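# Seat wafer body and tie bar between sprung pipe ends

## Task

Place the plain cylindrical wafer body between the two spring-loaded pipe ends so that each of its end faces is seated inside the raised ring on the pipe face it touches. Then lower the tie bar fully into the slotted lugs on both pipe ends, with one bar head lying outside each lug. Everything must stay in place by itself, not held there by any arm. Finish by opening the grippers and moving all arms away. Any number of the three arms may be used.

## Robot and tools

Setup: three identical i2rt Big YAM arms (arm1, arm2, arm3) are mounted on a table. Each has six revolute joints, a two-finger gripper and a wrist camera. A fixed room camera, cam_high, views the scene from above. Approximate base placements in the shared scene frame (metres; heading in degrees measured counter-clockwise from +x): arm1 at x=+0.55, y=+0.00, z=+0.72, heading +180; arm2 at x=+0.00, y=+0.65, z=+0.72, heading -90; arm3 at x=+0.00, y=-0.65, z=+0.72, heading +90. So the three arms face a shared work area near the origin. Reach is about 1.0 m from the joint1 axis.

Frames: the scene frame has its origin on the floor and +z upward. The point called hand sits midway between the fingertips. Its local z axis runs along the fingers, and the fingers open and close along its local y axis. Hand positions are computed from each arm's true base pose, which is never printed.

Tool execute_actions: argument actions is a list holding either zero or one action. An action is an object keyed by arm name (arm1, arm2, arm3); under each name is a joints object whose keys are joint names with absolute target values. These are destinations, not offsets from the current reading. Keys and ranges: joint1_rad -2.879 to 2.879 (rotates the whole arm about its base; positive is counter-clockwise seen from above; 0 points the arm along its base heading). joint2_rad 0 to 3.141 (shoulder; 0 has the upper arm lying roughly level and pointing back; increasing lifts it up and over to the front). joint3_rad 0 to 3.019 (elbow; 0 is fully folded, larger opens it). joint4_rad -1.692 to 1.57 (hand pitch; positive tilts fingers up). joint5_rad -1.57 to 1.57 (hand yaw; positive swings toward the arm's right). joint6_rad -2.094 to 2.094 (hand roll; positive is clockwise when viewed from behind the hand). gripper_m 0 to 0.093, the fingertip gap in metres. Tolerances counted as reached: ±0.045, ±0.14, ±0.09, ±0.055, ±0.03, ±0.035 rad for joints 1 to 6, ±0.003 m for the gripper. Angles are radians. Any joint or arm omitted keeps pursuing its earlier target. All motions in one action begin at once but may finish at different moments; because joint speeds differ, the hand can sweep a wide path between postures. Optional cameras lists which images to return (arm1_cam_wrist, arm2_cam_wrist, arm3_cam_wrist, cam_high, or all); omitted or null means all, an empty list means none. An unknown key, unknown camera or out-of-range number makes the whole call rejected with nothing moving. An empty actions list just reports state and images.

Tool wait: seconds from 0 to 10; commands nothing new and returns state and images. Tool zoom_image: camera plus region [x0, y0, x1, y1] in pixels of that camera's last full image (896x504, origin top-left), at most 504 by 504. Tool read_manual: returns only licence text. Tool finished_scene: argument scene (the current scene number) closes the scene irreversibly and reports success; call it only once the assembly holds by itself.

Reading results: joint_positions gives current joint values; joint torques are raw drive outputs with per-arm offset, scale and noise, so they are only a rough hint of load. joint_status tells how each commanded motion ended. off_target means it settled short and may still push. contact_stop or time_out means it now holds where it stopped, except that a timed-out joint may keep a nearby target and continue pushing; on_its_own lists such joints and their held targets (the target, not the position). To relieve pushing, command the joint to its reported position. "joint command not followed" with a cause line means a safety check blocked that arm's joint targets (the gripper part still runs); those joints show not_followed and may be retried with later actions until new valid targets are sent. If any result reports a stop, remaining motion calls in that same reply are skipped. Tiny target changes may not move a joint at all. A joint carrying weight slowly sags.

Caution: the arms do not halt on contact and can push hard. Sustained pushing heats motors; a MOTOR HOT line appears from 85 °C, and at 100 °C an OVER-TEMPERATURE FAULT drops that arm (joint_status then says limit_stop_at_motor_heat; resend targets after cooling). Two robots pressing hard on each other fails everything; the self/inter-arm check can be late and ignores fingers, gripper housings and wrist cameras, and no state line reports arm-to-arm contact. Objects touching robots are fine. Do not knock any part off the work area, drop it, slam it or slip. Loose parts may occasionally be nudged by an outside disturbance. The robot holds the last command while you think, so keep replies short during delicate contact. The pipe ends can be squeezed together but springs spread them again, so the wafer must truly seat in both rings before release.

Each tool is called after "Request:" by a JSON object that holds its "method" and its "body".

## Session

Request:
{"method": "execute_actions", "body": {"actions": []}}

Scene clock: 0.00 s.
Joint torques (N m, as the arm reports them, + toward a larger angle): no reading
arm1.joint_positions: joint1_rad=-0.148 joint2_rad=+0.582 joint3_rad=+1.333 joint4_rad=-1.180 joint5_rad=+0.147 joint6_rad=-0.109 gripper_m=+0.094
arm1.joint_status: not commanded
arm1.hand: x=+0.3114 y=+0.0627 z=+1.3489 quat_wxyz=(+0.115, -0.840, +0.047, +0.529) (m; scene frame)
arm2.joint_positions: joint1_rad=-0.086 joint2_rad=+0.524 joint3_rad=+1.310 joint4_rad=-1.499 joint5_rad=-0.002 joint6_rad=+0.366 gripper_m=+0.095
arm2.joint_status: not commanded
arm2.hand: x=-0.0252 y=+0.4619 z=+1.2988 quat_wxyz=(-0.323, -0.784, -0.466, +0.254) (m; scene frame)
arm3.joint_positions: joint1_rad=+0.444 joint2_rad=+0.545 joint3_rad=+1.333 joint4_rad=-1.479 joint5_rad=-0.189 joint6_rad=-0.332 gripper_m=+0.094
arm3.joint_status: not commanded
arm3.hand: x=-0.1207 y=-0.4904 z=+1.2440 quat_wxyz=(-0.205, +0.856, -0.294, -0.373) (m; scene frame)
pictures: arm1_cam_wrist, arm2_cam_wrist, arm3_cam_wrist, cam_high
Images, in order (width x height): arm1_cam_wrist 896x504, arm2_cam_wrist 896x504, arm3_cam_wrist 896x504, cam_high 896x504.

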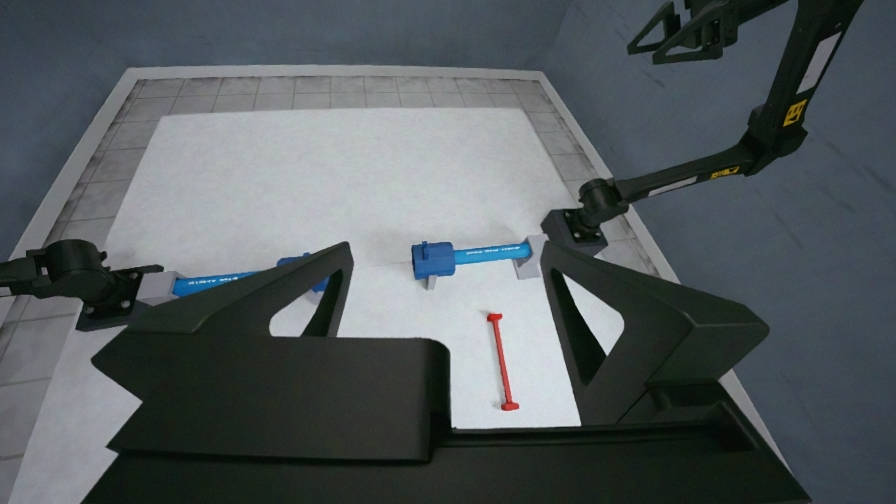

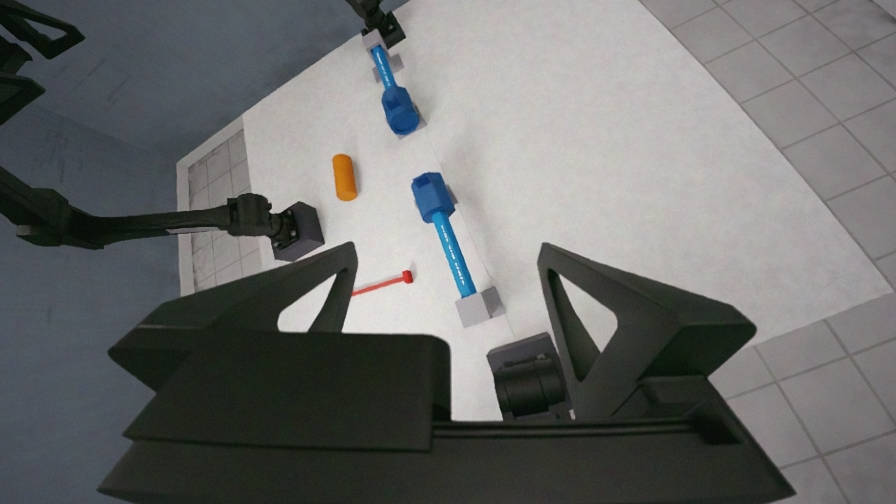

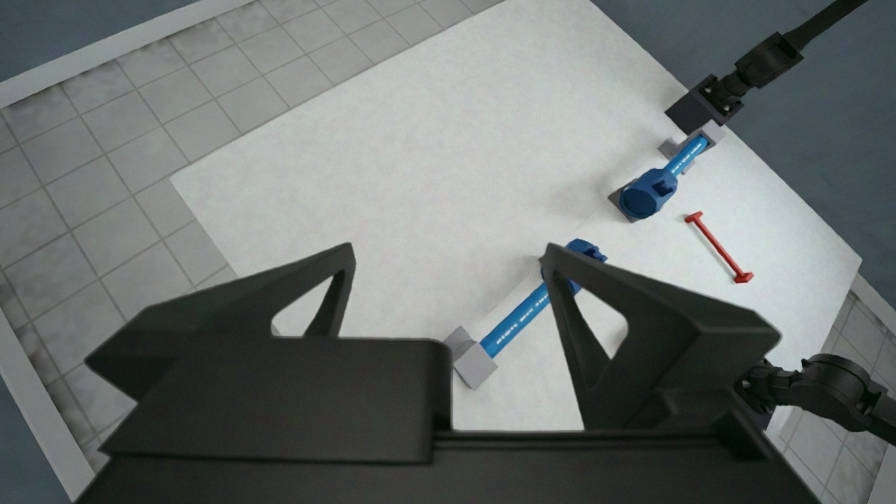

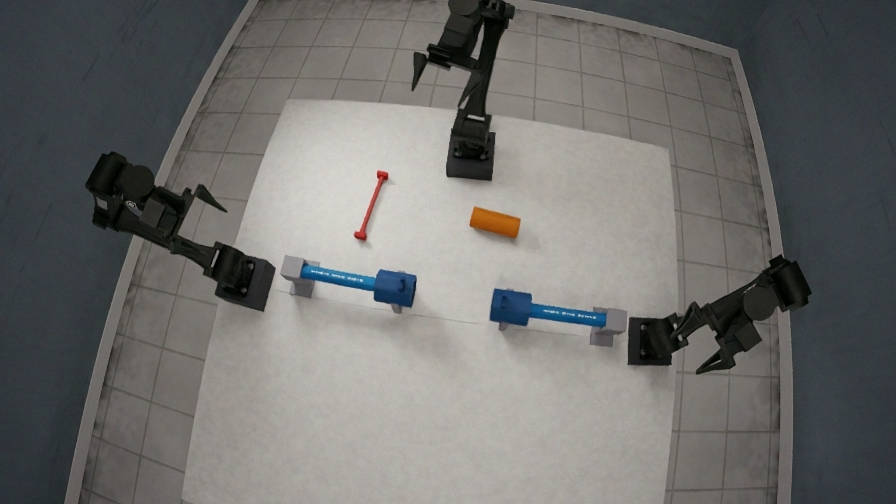

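Request:
{"method": "zoom_image", "body": {"camera": "cam_high", "region": [200, 140, 460, 340]}}

Request:
{"method": "zoom_image", "body": {"camera": "cam_high", "region": [430, 140, 690, 380]}}

Request:
{"method": "zoom_image", "body": {"camera": "arm1_cam_wrist", "region": [380, 200, 620, 420]}}

Request:
{"method": "zoom_image", "body": {"camera": "arm2_cam_wrist", "region": [300, 40, 520, 300]}}

Region (200, 140, 460, 340) of cam_high's 896x504 image, scaled by 1.938, with more detail than that image has; it fills the top 388 rows of this view, and the rest is white.

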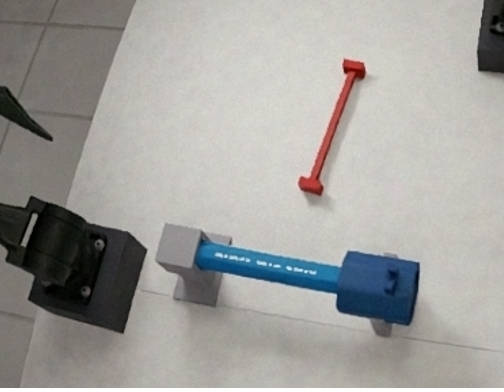

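Region (430, 140, 690, 380) of cam_high's 896x504 image, scaled by 1.938, with more detail than that image has; it fills the top 465 rows of this view, and the rest is white.

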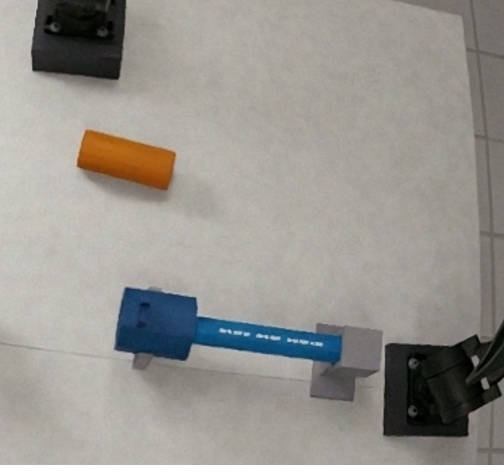

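Region (380, 200, 620, 420) of arm1_cam_wrist's 896x504 image, scaled by 2.100, with more detail than that image has; it fills the top 462 rows of this view, and the rest is white.

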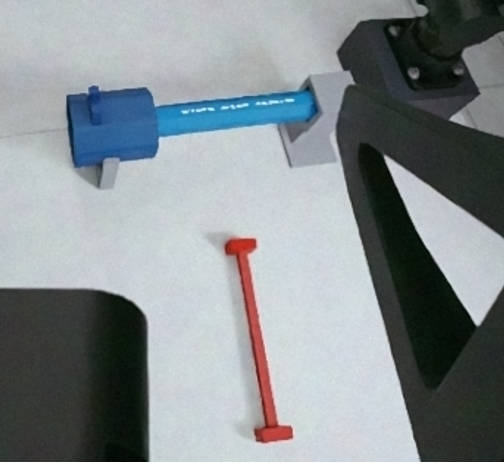

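Region (300, 40, 520, 300) of arm2_cam_wrist's 896x504 image, scaled by 1.938, with more detail than that image has; it fills the left 426 columns of this view, and the rest is white.

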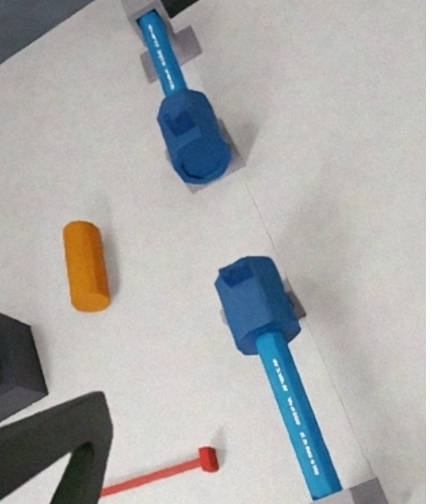

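Request:
{"method": "execute_actions", "body": {"actions": [{"arm1":{"joints":{"joint1_rad":0.31,"joint2_rad":1.028,"joint3_rad":0.872,"joint4_rad":-1.415,"joint5_rad":0,"joint6_rad":-1.26}},"arm2":{"joints":{"joint1_rad":0,"joint2_rad":1.31,"joint3_rad":0.968,"joint4_rad":-1.229,"joint5_rad":0,"joint6_rad":0}},"arm3":{"joints":{"joint1_rad":0,"joint2_rad":1.264,"joint3_rad":1.108,"joint4_rad":-1.415,"joint5_rad":0,"joint6_rad":0}}}]}}

Scene clock: 39.80 s.
Joint torques (N m, as the arm reports them, + toward a larger angle): arm1=[ 1.48 -6.47 12.04 -0.71 -0.12  0.  ] | arm2=[-0.07 -8.54  9.97  0.81  0.19 -0.12] | arm3=[ -1.33 -11.18   9.33   0.62   0.04  -0.03]
arm1.joint_positions: joint1_rad=+0.304 joint2_rad=+1.036 joint3_rad=+0.850 joint4_rad=-1.405 joint5_rad=+0.003 joint6_rad=-1.248 gripper_m=+0.095
arm1.joint_status: all done
arm1.hand: x=+0.3069 y=-0.0810 z=+0.9712 quat_wxyz=(-0.009, -0.703, -0.712, -0.004) (m; scene frame)
arm2.joint_positions: joint1_rad=-0.007 joint2_rad=+1.296 joint3_rad=+0.951 joint4_rad=-1.244 joint5_rad=-0.001 joint6_rad=+0.015 gripper_m=+0.095
arm2.joint_status: all done
arm2.hand: x=-0.0184 y=+0.3094 z=+0.9472 quat_wxyz=(+0.009, -0.731, -0.683, -0.012) (m; scene frame)
arm3.joint_positions: joint1_rad=+0.004 joint2_rad=+1.264 joint3_rad=+1.093 joint4_rad=-1.426 joint5_rad=-0.002 joint6_rad=-0.014 gripper_m=+0.094
arm3.joint_status: all done
arm3.hand: x=-0.0183 y=-0.3053 z=+0.9423 quat_wxyz=(+0.012, +0.729, -0.684, +0.016) (m; scene frame)
pictures: arm1_cam_wrist, arm2_cam_wrist, arm3_cam_wrist, cam_high
Images, in order (width x height): arm1_cam_wrist 896x504, arm2_cam_wrist 896x504, arm3_cam_wrist 896x504, cam_high 896x504.

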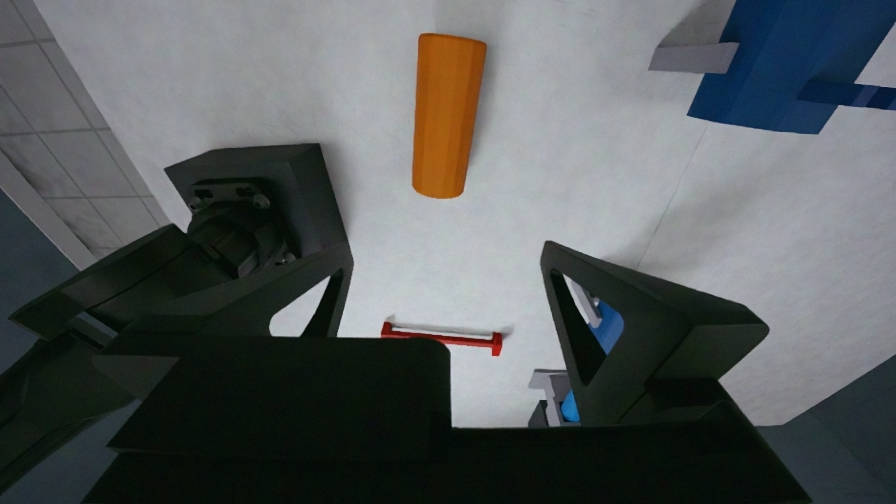

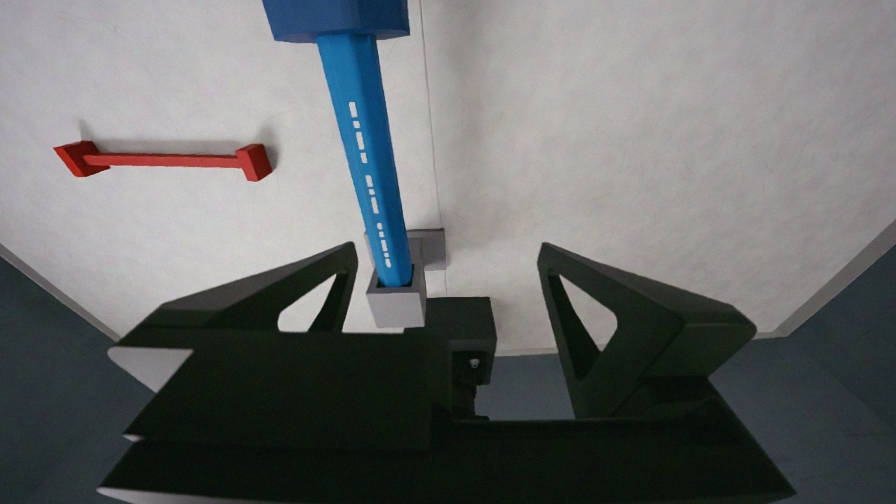

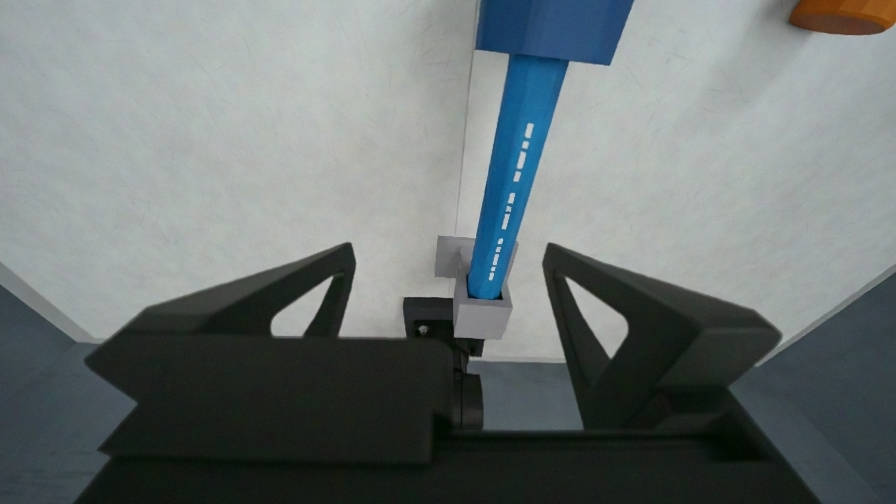

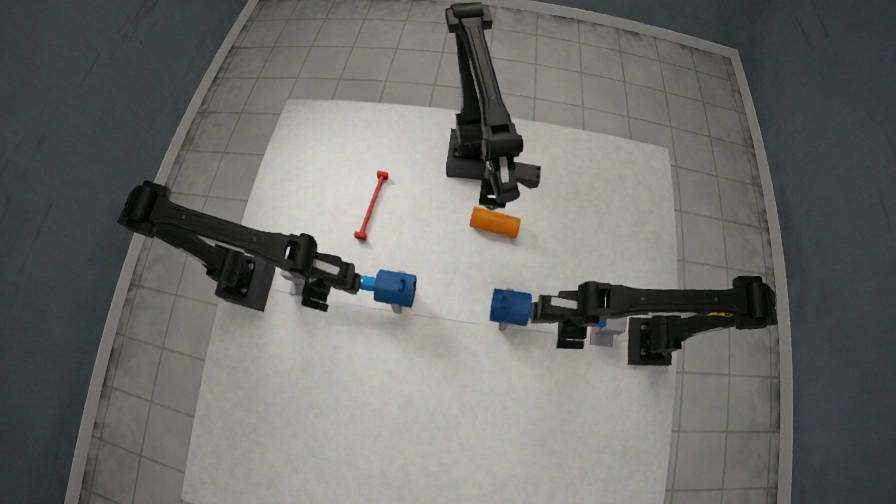

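Request:
{"method": "execute_actions", "body": {"actions": [{"arm1":{"joints":{"joint1_rad":0.377,"joint2_rad":1.27,"joint3_rad":0.554,"joint4_rad":-0.855,"joint6_rad":-1.08}},"arm2":{"joints":{"joint1_rad":0.17,"joint2_rad":1.141,"joint3_rad":0.47,"joint4_rad":-0.202,"joint6_rad":0.14,"gripper_m":0.07}},"arm3":{"joints":{"joint1_rad":-0.17,"joint2_rad":1.002,"joint3_rad":0.588,"joint4_rad":-0.459,"joint6_rad":-0.14,"gripper_m":0.07}}}]}}

Scene clock: 56.90 s.
Joint torques (N m, as the arm reports them, + toward a larger angle): arm1=[ 1.44 -8.36  8.99  0.44 -0.09  0.22] | arm2=[-0.94 -5.51  8.97  2.25  0.17  0.14] | arm3=[-0.91 -6.99  9.57  2.35  0.   -0.29]
arm1.joint_positions: joint1_rad=+0.370 joint2_rad=+1.284 joint3_rad=+0.537 joint4_rad=-0.869 joint5_rad=+0.002 joint6_rad=-1.092 gripper_m=+0.095
arm1.joint_status: all done
arm1.hand: x=+0.3205 y=-0.0964 z=+0.8049 quat_wxyz=(-0.012, -0.734, -0.679, -0.016) (m; scene frame)
arm2.joint_positions: joint1_rad=+0.171 joint2_rad=+1.134 joint3_rad=+0.462 joint4_rad=-0.227 joint5_rad=-0.001 joint6_rad=+0.125 gripper_m=+0.070
arm2.joint_status: all done
arm2.hand: x=+0.0464 y=+0.2771 z=+0.8805 quat_wxyz=(-0.257, -0.669, -0.669, +0.197) (m; scene frame)
arm3.joint_positions: joint1_rad=-0.170 joint2_rad=+1.001 joint3_rad=+0.575 joint4_rad=-0.482 joint5_rad=+0.000 joint6_rad=-0.126 gripper_m=+0.070
arm3.joint_status: all done
arm3.hand: x=+0.0458 y=-0.2769 z=+0.8755 quat_wxyz=(-0.255, +0.672, -0.668, -0.193) (m; scene frame)
pictures: arm1_cam_wrist, arm2_cam_wrist, arm3_cam_wrist, cam_high
Images, in order (width x height): arm1_cam_wrist 896x504, arm2_cam_wrist 896x504, arm3_cam_wrist 896x504, cam_high 896x504.

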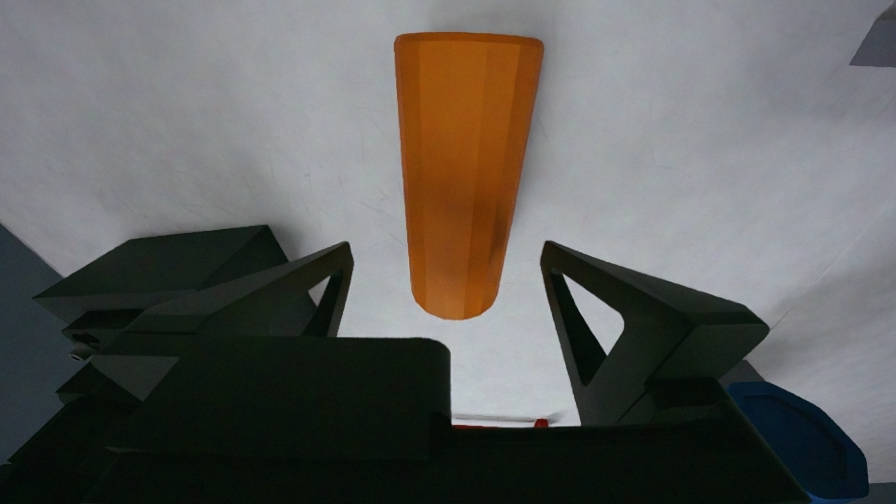

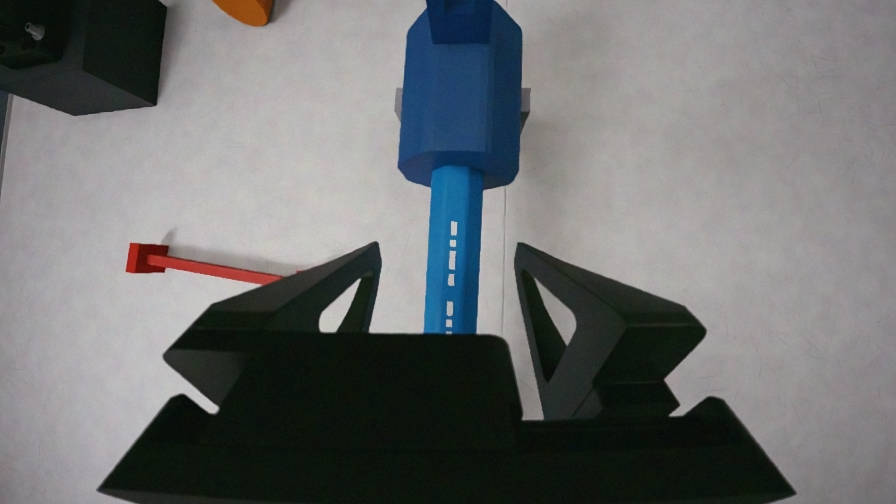

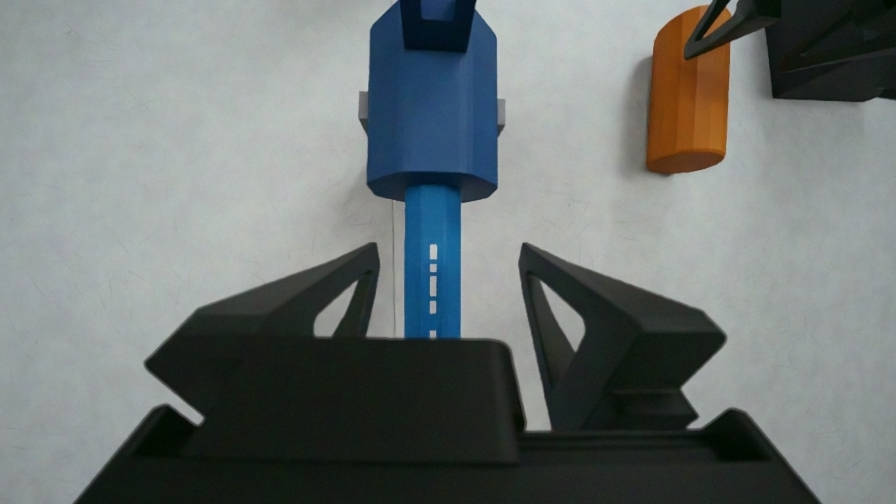

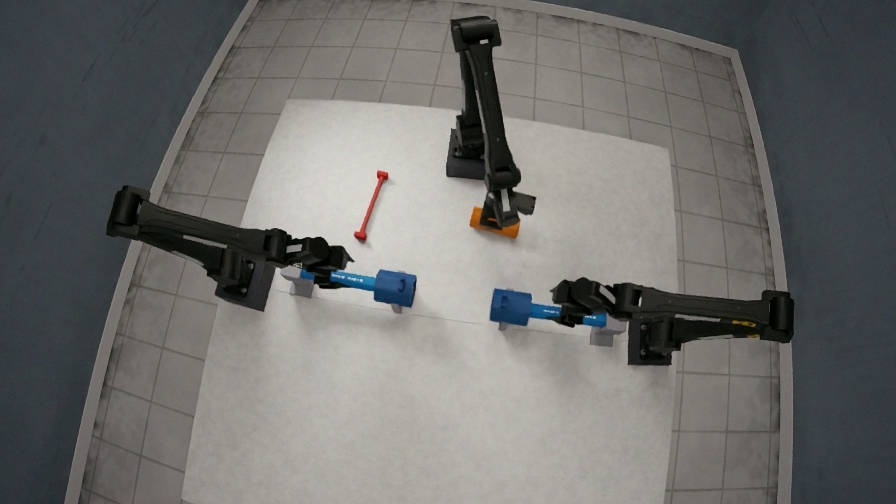

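Request:
{"method": "execute_actions", "body": {"actions": [{"arm1":{"joints":{"joint2_rad":1.438,"joint3_rad":0.494,"joint4_rad":-0.584}},"arm2":{"joints":{"joint1_rad":0.158,"joint2_rad":1.36,"joint3_rad":0.44,"joint4_rad":0.05}},"arm3":{"joints":{"joint1_rad":-0.143,"joint2_rad":1.12,"joint3_rad":0.505,"joint4_rad":-0.25}}}]}}

Scene clock: 67.77 s.
Joint torques (N m, as the arm reports them, + toward a larger angle): arm1=[ 1.61 -9.05  6.65  0.47 -0.09  0.25] | arm2=[-1.84 -8.1   6.95  2.26  0.17  0.14] | arm3=[ 0.01 -8.75  8.75  2.36  0.   -0.29]
arm1.joint_positions: joint1_rad=+0.370 joint2_rad=+1.444 joint3_rad=+0.488 joint4_rad=-0.599 joint5_rad=+0.002 joint6_rad=-1.091 gripper_m=+0.095
arm1.joint_status: all done
arm1.hand: x=+0.3053 y=-0.1036 z=+0.7539 quat_wxyz=(-0.002, -0.734, -0.679, +0.013) (m; scene frame)
arm2.joint_positions: joint1_rad=+0.168 joint2_rad=+1.359 joint3_rad=+0.439 joint4_rad=+0.025 joint5_rad=-0.001 joint6_rad=+0.125 gripper_m=+0.070
arm2.joint_status: all done
arm2.hand: x=+0.0478 y=+0.2588 z=+0.8274 quat_wxyz=(-0.258, -0.670, -0.667, +0.199) (m; scene frame)
arm3.joint_positions: joint1_rad=-0.153 joint2_rad=+1.129 joint3_rad=+0.491 joint4_rad=-0.272 joint5_rad=+0.000 joint6_rad=-0.126 gripper_m=+0.070
arm3.joint_status: all done
arm3.hand: x=+0.0403 y=-0.2722 z=+0.8208 quat_wxyz=(-0.251, +0.678, -0.663, -0.194) (m; scene frame)
pictures: arm1_cam_wrist, arm2_cam_wrist, arm3_cam_wrist, cam_high
Images, in order (width x height): arm1_cam_wrist 896x504, arm2_cam_wrist 896x504, arm3_cam_wrist 896x504, cam_high 896x504.

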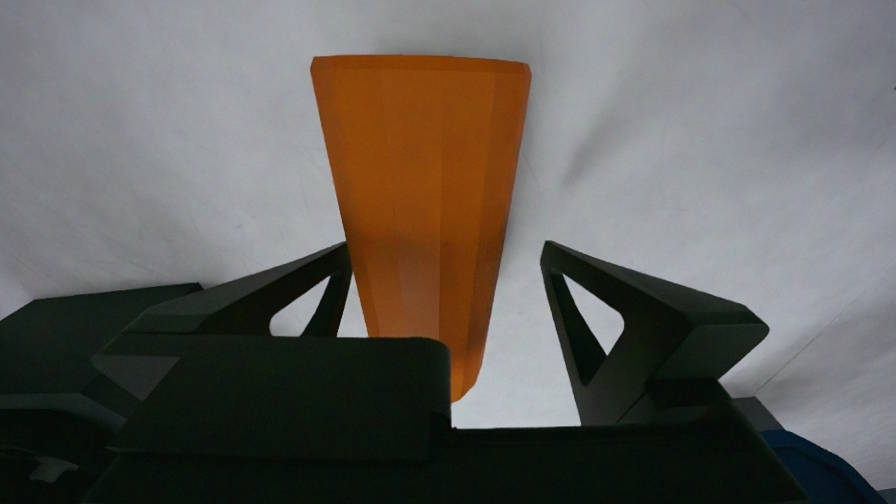

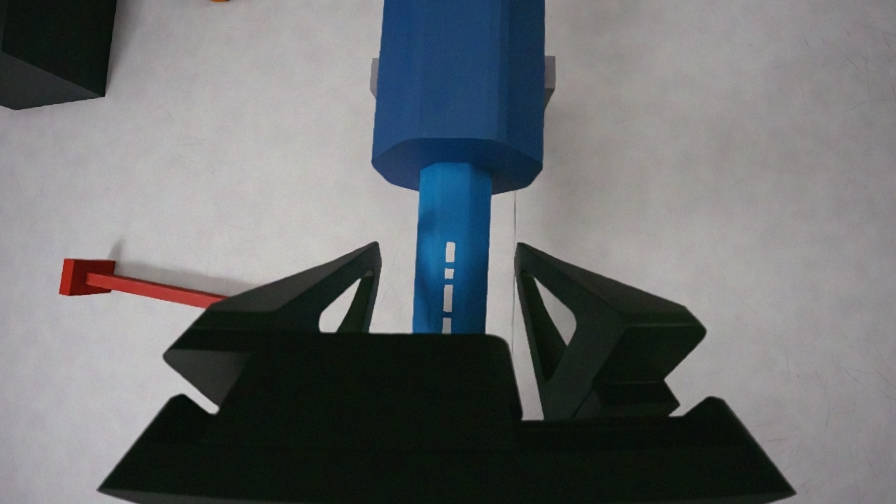

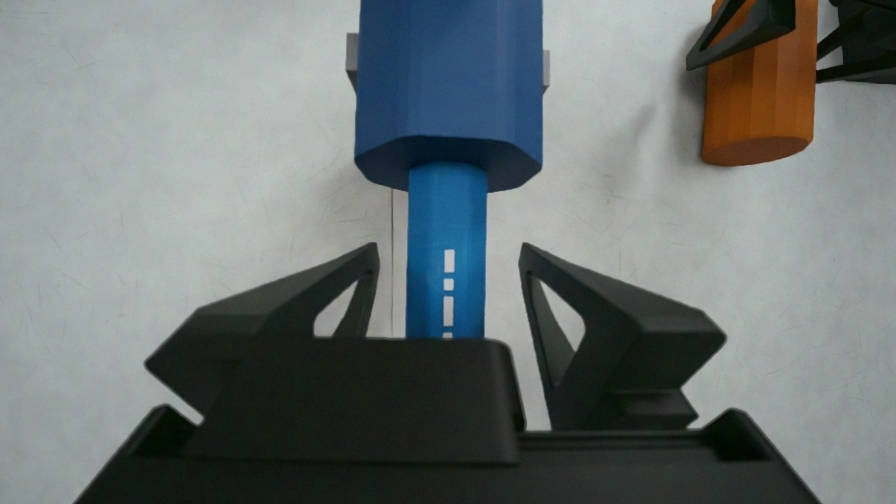

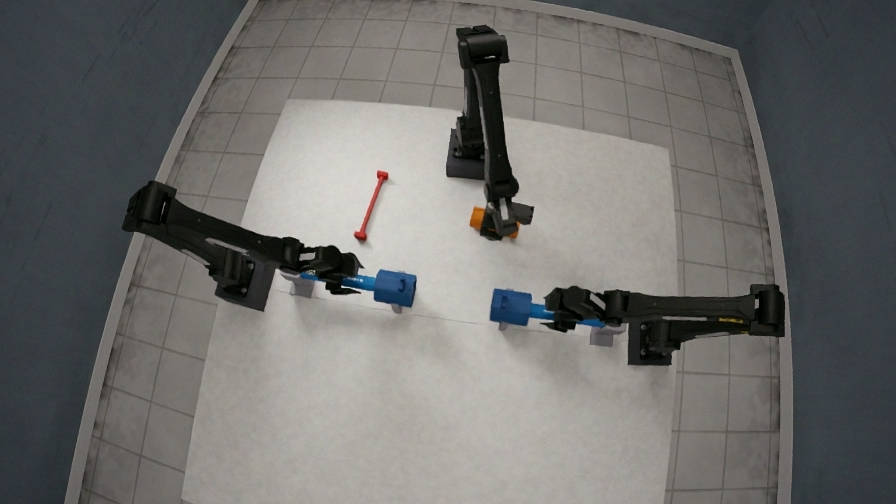

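Request:
{"method": "execute_actions", "body": {"actions": [{"arm1":{"joints":{"joint1_rad":0.278,"joint2_rad":1.395,"joint3_rad":0.45,"joint6_rad":-1.19}},"arm2":{"joints":{"gripper_m":0.056}},"arm3":{"joints":{"gripper_m":0.056}}}], "cameras": ["arm1_cam_wrist","arm3_cam_wrist"]}}

Request:
{"method": "execute_actions", "body": {"actions": [{"arm1":{"joints":{"gripper_m":0.04}}}], "cameras": ["arm1_cam_wrist"]}}

Scene clock: 78.53 s.
Joint torques (N m, as the arm reports them, + toward a larger angle): arm1=[ 0.56 -8.73  6.19  0.33 -0.05  0.01] | arm2=[-1.85 -8.07  6.97  2.26  0.17  0.14] | arm3=[ 0.   -8.79  8.75  2.35  0.   -0.28]
arm1.joint_positions: joint1_rad=+0.285 joint2_rad=+1.406 joint3_rad=+0.447 joint4_rad=-0.596 joint5_rad=+0.002 joint6_rad=-1.178 gripper_m=+0.095
arm1.joint_status: all done
arm1.hand: x=+0.3121 y=-0.0777 z=+0.7533 quat_wxyz=(-0.001, -0.734, -0.679, +0.013) (m; scene frame)
arm2.joint_positions: joint1_rad=+0.168 joint2_rad=+1.359 joint3_rad=+0.439 joint4_rad=+0.025 joint5_rad=-0.001 joint6_rad=+0.125 gripper_m=+0.056
arm2.joint_status: all done
arm2.hand: x=+0.0478 y=+0.2588 z=+0.8274 quat_wxyz=(-0.258, -0.670, -0.667, +0.199) (m; scene frame)
arm3.joint_positions: joint1_rad=-0.153 joint2_rad=+1.129 joint3_rad=+0.491 joint4_rad=-0.272 joint5_rad=+0.000 joint6_rad=-0.126 gripper_m=+0.056
arm3.joint_status: all done
arm3.hand: x=+0.0403 y=-0.2722 z=+0.8208 quat_wxyz=(-0.251, +0.678, -0.663, -0.194) (m; scene frame)
pictures: arm1_cam_wrist, arm3_cam_wrist
Images, in order (width x height): arm1_cam_wrist 896x504, arm3_cam_wrist 896x504.

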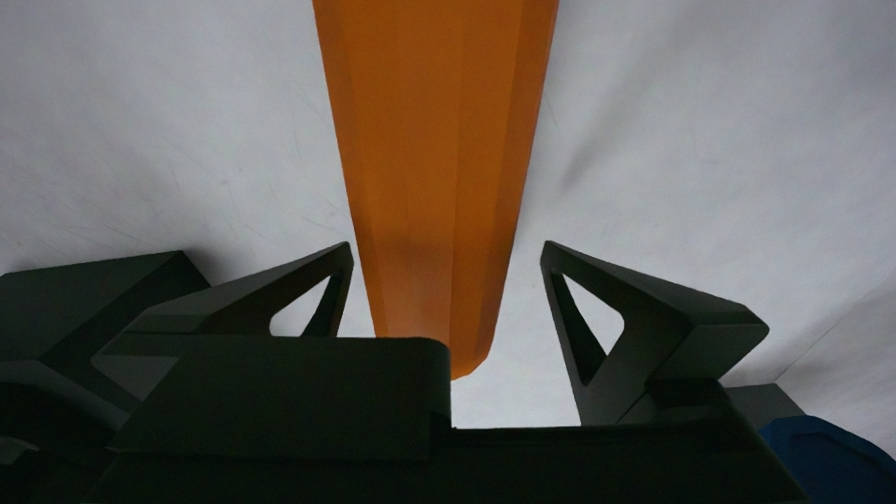

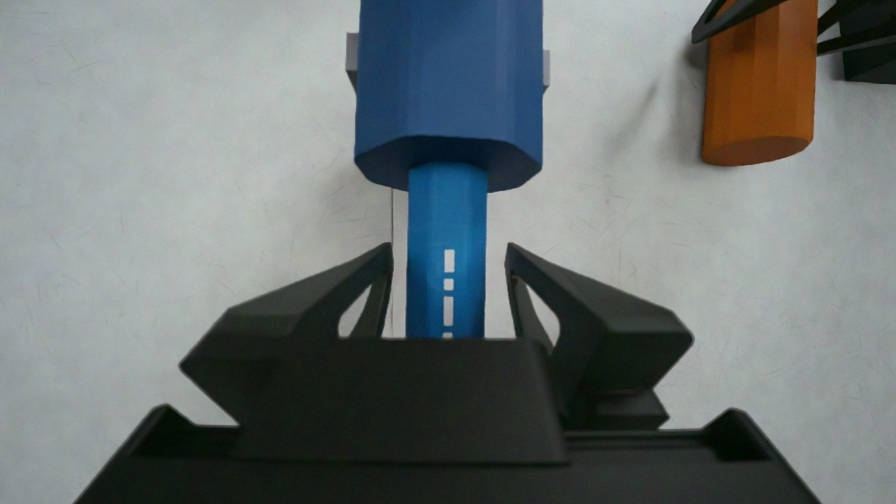

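Scene clock: 79.13 s.
Joint torques (N m, as the arm reports them, + toward a larger angle): arm1=[ 0.2  -8.54  6.46  0.26 -0.08  0.03] | arm2=[-1.84 -8.1   6.96  2.26  0.17  0.14] | arm3=[ 0.01 -8.82  8.76  2.36  0.   -0.28]
arm1.joint_positions: joint1_rad=+0.285 joint2_rad=+1.406 joint3_rad=+0.446 joint4_rad=-0.595 joint5_rad=+0.002 joint6_rad=-1.180 gripper_m=+0.063
arm1.joint_status: gripper_m off_target (ended at +0.063, target +0.040)
arm1.hand: x=+0.3125 y=-0.0776 z=+0.7532 quat_wxyz=(-0.001, -0.733, -0.680, +0.013) (m; scene frame)
arm2.joint_positions: joint1_rad=+0.168 joint2_rad=+1.359 joint3_rad=+0.439 joint4_rad=+0.025 joint5_rad=-0.001 joint6_rad=+0.125 gripper_m=+0.056
arm2.joint_status: not commanded
arm2.hand: x=+0.0478 y=+0.2588 z=+0.8274 quat_wxyz=(-0.258, -0.670, -0.667, +0.199) (m; scene frame)
arm3.joint_positions: joint1_rad=-0.153 joint2_rad=+1.129 joint3_rad=+0.491 joint4_rad=-0.272 joint5_rad=+0.000 joint6_rad=-0.126 gripper_m=+0.056
arm3.joint_status: not commanded
arm3.hand: x=+0.0403 y=-0.2722 z=+0.8208 quat_wxyz=(-0.251, +0.678, -0.663, -0.194) (m; scene frame)
pictures: arm1_cam_wrist
Images, in order (width x height): arm1_cam_wrist 896x504.

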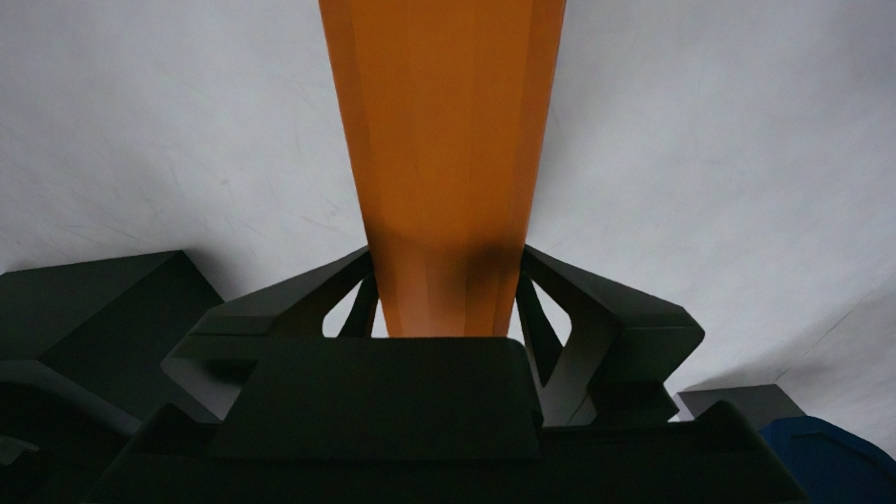

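Request:
{"method": "execute_actions", "body": {"actions": [{"arm1":{"joints":{"joint1_rad":-0.065,"joint2_rad":1.285,"joint3_rad":0.72,"joint4_rad":-0.975,"joint6_rad":-1.598}}}], "cameras": ["cam_high"]}}

Request:
{"method": "execute_actions", "body": {"actions": [{"arm1":{"joints":{"joint2_rad":1.825,"joint3_rad":1.285,"joint4_rad":-0.99}}}]}}

Scene clock: 86.57 s.
Joint torques (N m, as the arm reports them, + toward a larger angle): arm1=[ 1.46 -9.7  10.55 -0.9  -0.15 -0.02] | arm2=[-1.83 -8.09  6.97  2.26  0.17  0.14] | arm3=[ 0.03 -8.79  8.78  2.36  0.   -0.28]
arm1.joint_positions: joint1_rad=-0.062 joint2_rad=+1.297 joint3_rad=+0.696 joint4_rad=-0.962 joint5_rad=+0.003 joint6_rad=-1.586 gripper_m=+0.063
arm1.joint_status: all done
arm1.hand: x=+0.2486 y=+0.0109 z=+0.8469 quat_wxyz=(-0.002, -0.712, -0.702, +0.008) (m; scene frame)
arm2.joint_positions: joint1_rad=+0.168 joint2_rad=+1.359 joint3_rad=+0.439 joint4_rad=+0.025 joint5_rad=-0.001 joint6_rad=+0.125 gripper_m=+0.056
arm2.joint_status: not commanded
arm2.hand: x=+0.0478 y=+0.2588 z=+0.8274 quat_wxyz=(-0.258, -0.670, -0.667, +0.199) (m; scene frame)
arm3.joint_positions: joint1_rad=-0.153 joint2_rad=+1.129 joint3_rad=+0.491 joint4_rad=-0.272 joint5_rad=+0.000 joint6_rad=-0.126 gripper_m=+0.056
arm3.joint_status: not commanded
arm3.hand: x=+0.0403 y=-0.2722 z=+0.8208 quat_wxyz=(-0.251, +0.678, -0.663, -0.194) (m; scene frame)
pictures: cam_high
Images, in order (width x height): cam_high 896x504.

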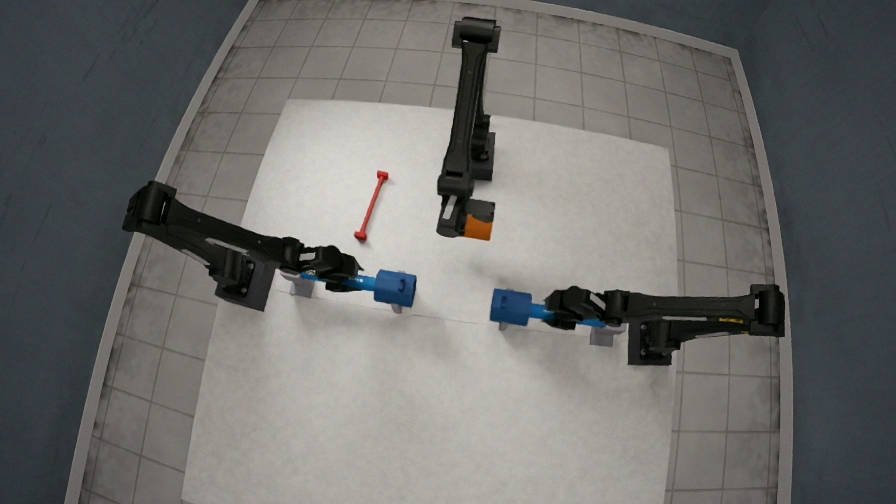

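Scene clock: 87.83 s.
Joint torques (N m, as the arm reports them, + toward a larger angle): arm1=[  0.43 -18.88  13.14  -0.4   -0.09   0.08] | arm2=[-1.8  -8.13  6.96  2.26  0.17  0.14] | arm3=[-0.01 -8.74  8.74  2.35  0.   -0.29]
arm1.joint_positions: joint1_rad=-0.062 joint2_rad=+1.838 joint3_rad=+1.227 joint4_rad=-0.987 joint5_rad=+0.003 joint6_rad=-1.589 gripper_m=+0.063
arm1.joint_status: all done
arm1.hand: x=+0.0567 y=+0.0161 z=+0.8083 quat_wxyz=(-0.014, -0.711, -0.703, -0.004) (m; scene frame)
arm2.joint_positions: joint1_rad=+0.168 joint2_rad=+1.359 joint3_rad=+0.439 joint4_rad=+0.025 joint5_rad=-0.001 joint6_rad=+0.125 gripper_m=+0.056
arm2.joint_status: not commanded
arm2.hand: x=+0.0478 y=+0.2588 z=+0.8274 quat_wxyz=(-0.258, -0.670, -0.667, +0.199) (m; scene frame)
arm3.joint_positions: joint1_rad=-0.153 joint2_rad=+1.129 joint3_rad=+0.491 joint4_rad=-0.272 joint5_rad=+0.000 joint6_rad=-0.126 gripper_m=+0.056
arm3.joint_status: not commanded
arm3.hand: x=+0.0403 y=-0.2722 z=+0.8208 quat_wxyz=(-0.251, +0.678, -0.663, -0.194) (m; scene frame)
pictures: arm1_cam_wrist, arm2_cam_wrist, arm3_cam_wrist, cam_high
Images, in order (width x height): arm1_cam_wrist 896x504, arm2_cam_wrist 896x504, arm3_cam_wrist 896x504, cam_high 896x504.

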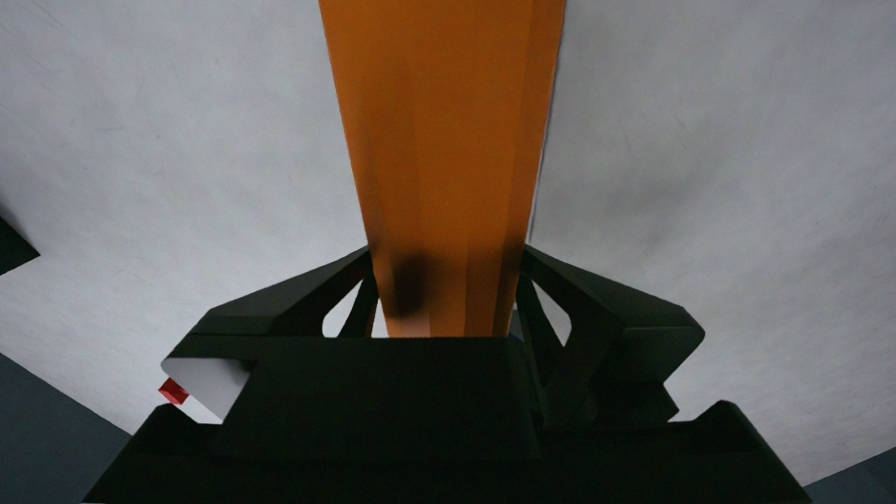

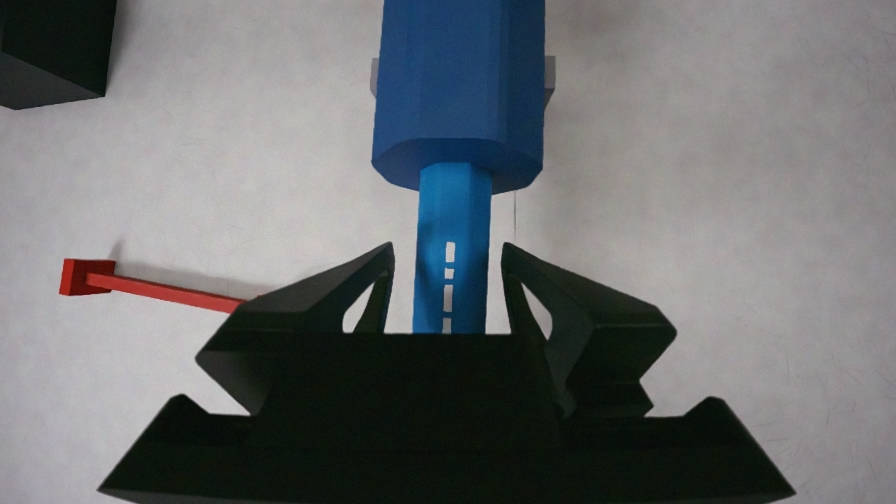

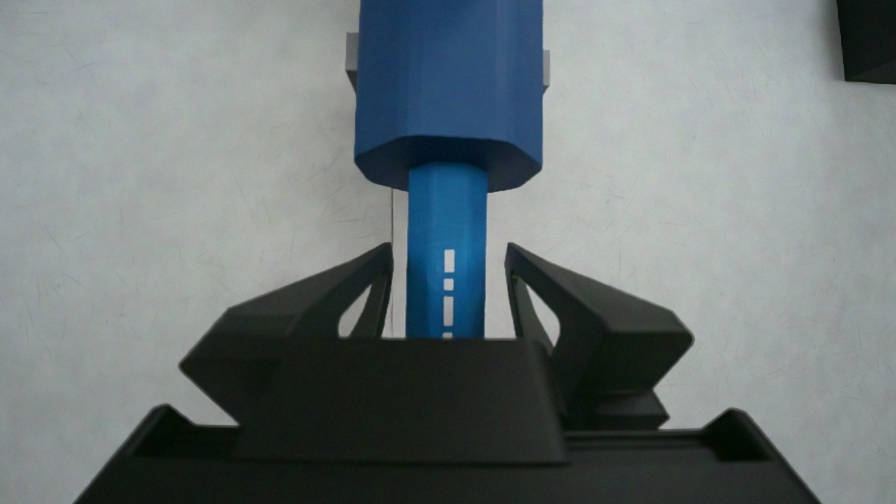

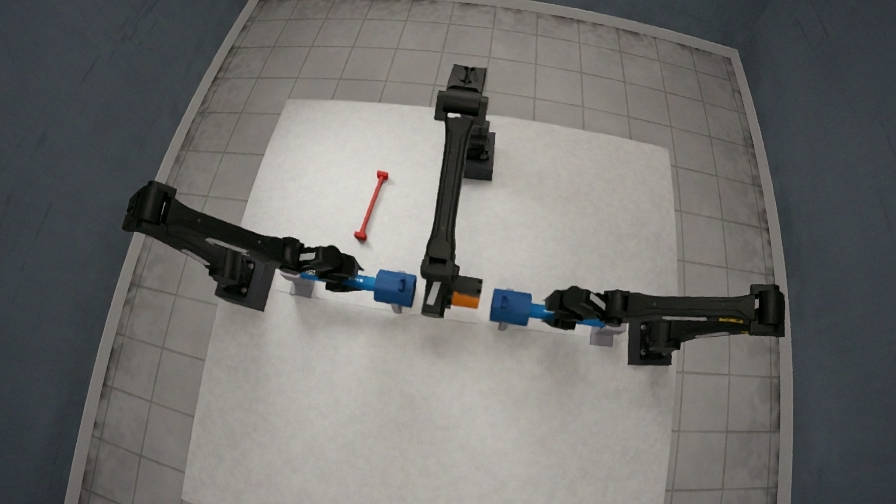

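Request:
{"method": "execute_actions", "body": {"actions": [{"arm1":{"joints":{"joint3_rad":1.30}},"arm2":{"joints":{"joint1_rad":0.14,"joint2_rad":1.514,"joint3_rad":0.595,"joint4_rad":0.065}},"arm3":{"joints":{"joint1_rad":-0.132,"joint2_rad":1.288,"joint3_rad":0.63,"joint4_rad":-0.19}}}]}}

Request:
{"method": "zoom_image", "body": {"camera": "cam_high", "region": [360, 240, 560, 350]}}

Scene clock: 97.20 s.
Joint torques (N m, as the arm reports them, + toward a larger angle): arm1=[  0.99 -19.82  13.51  -0.29  -0.11   0.04] | arm2=[-1.58 -9.74  9.22  2.23  0.12  0.11] | arm3=[ 0.01 -9.86 10.26  2.37 -0.12 -0.29]
arm1.joint_positions: joint1_rad=-0.062 joint2_rad=+1.838 joint3_rad=+1.241 joint4_rad=-0.987 joint5_rad=+0.003 joint6_rad=-1.589 gripper_m=+0.063
arm1.joint_status: all done
arm1.hand: x=+0.0502 y=+0.0163 z=+0.8127 quat_wxyz=(-0.009, -0.711, -0.703, +0.001) (m; scene frame)
arm2.joint_positions: joint1_rad=+0.148 joint2_rad=+1.504 joint3_rad=+0.561 joint4_rad=+0.041 joint5_rad=+0.001 joint6_rad=+0.128 gripper_m=+0.056
arm2.joint_status: all done
arm2.hand: x=+0.0444 y=+0.2109 z=+0.8187 quat_wxyz=(-0.254, -0.678, -0.660, +0.200) (m; scene frame)
arm3.joint_positions: joint1_rad=-0.142 joint2_rad=+1.280 joint3_rad=+0.592 joint4_rad=-0.212 joint5_rad=+0.003 joint6_rad=-0.126 gripper_m=+0.056
arm3.joint_status: all done
arm3.hand: x=+0.0415 y=-0.2247 z=+0.8175 quat_wxyz=(-0.255, +0.680, -0.659, -0.197) (m; scene frame)
pictures: arm1_cam_wrist, arm2_cam_wrist, arm3_cam_wrist, cam_high
Images, in order (width x height): arm1_cam_wrist 896x504, arm2_cam_wrist 896x504, arm3_cam_wrist 896x504, cam_high 896x504.

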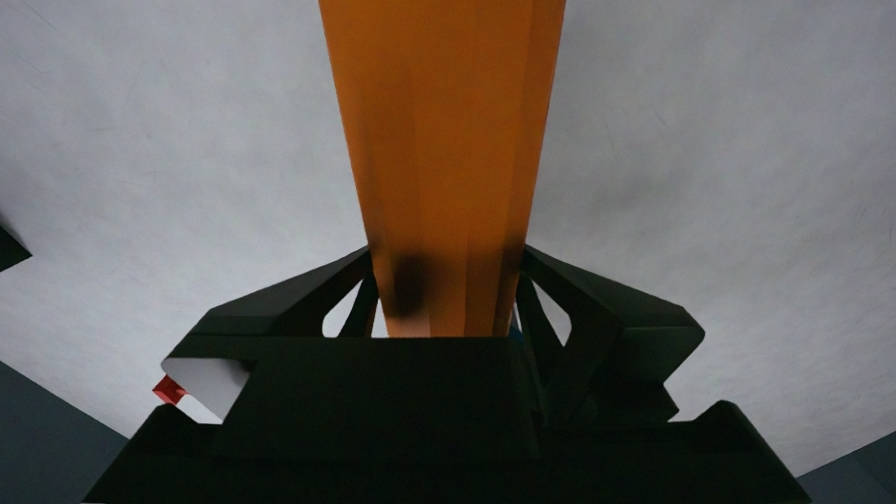

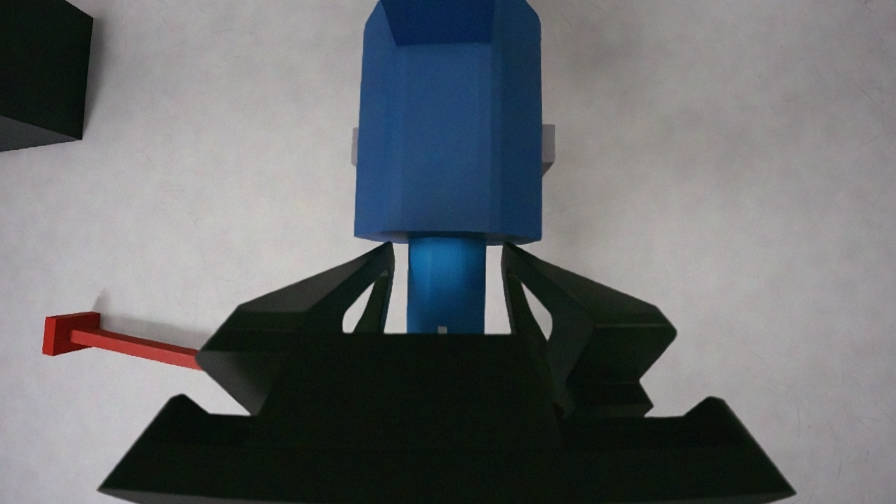

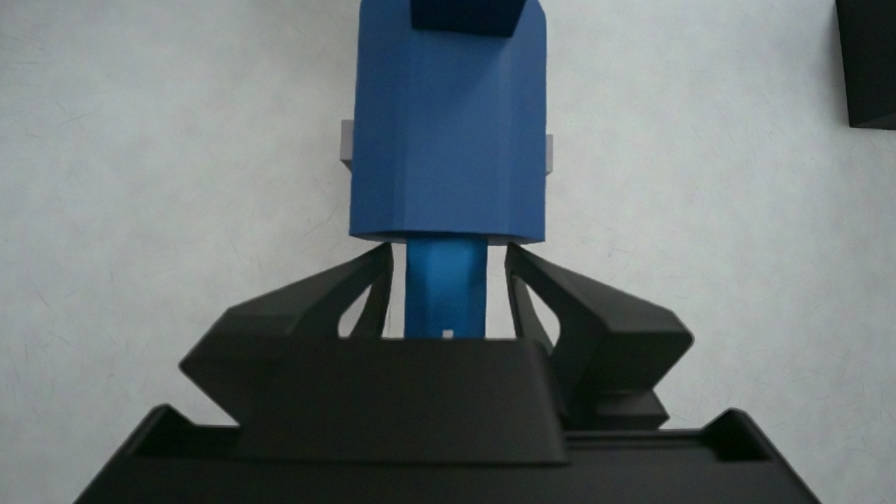

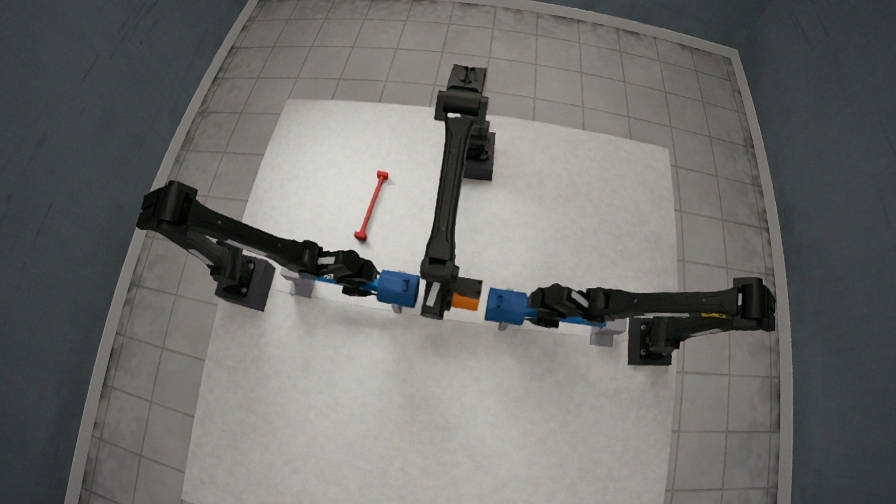

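Region (360, 240, 560, 350) of cam_high's 896x504 image, scaled by 2.520, with more detail than that image has; it fills the top 277 rows of this view, and the rest is white.

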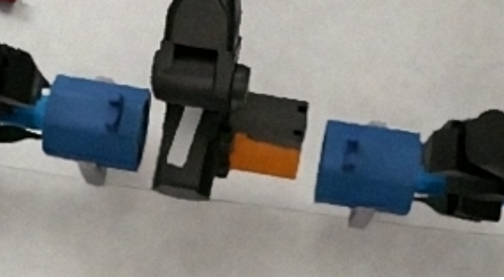

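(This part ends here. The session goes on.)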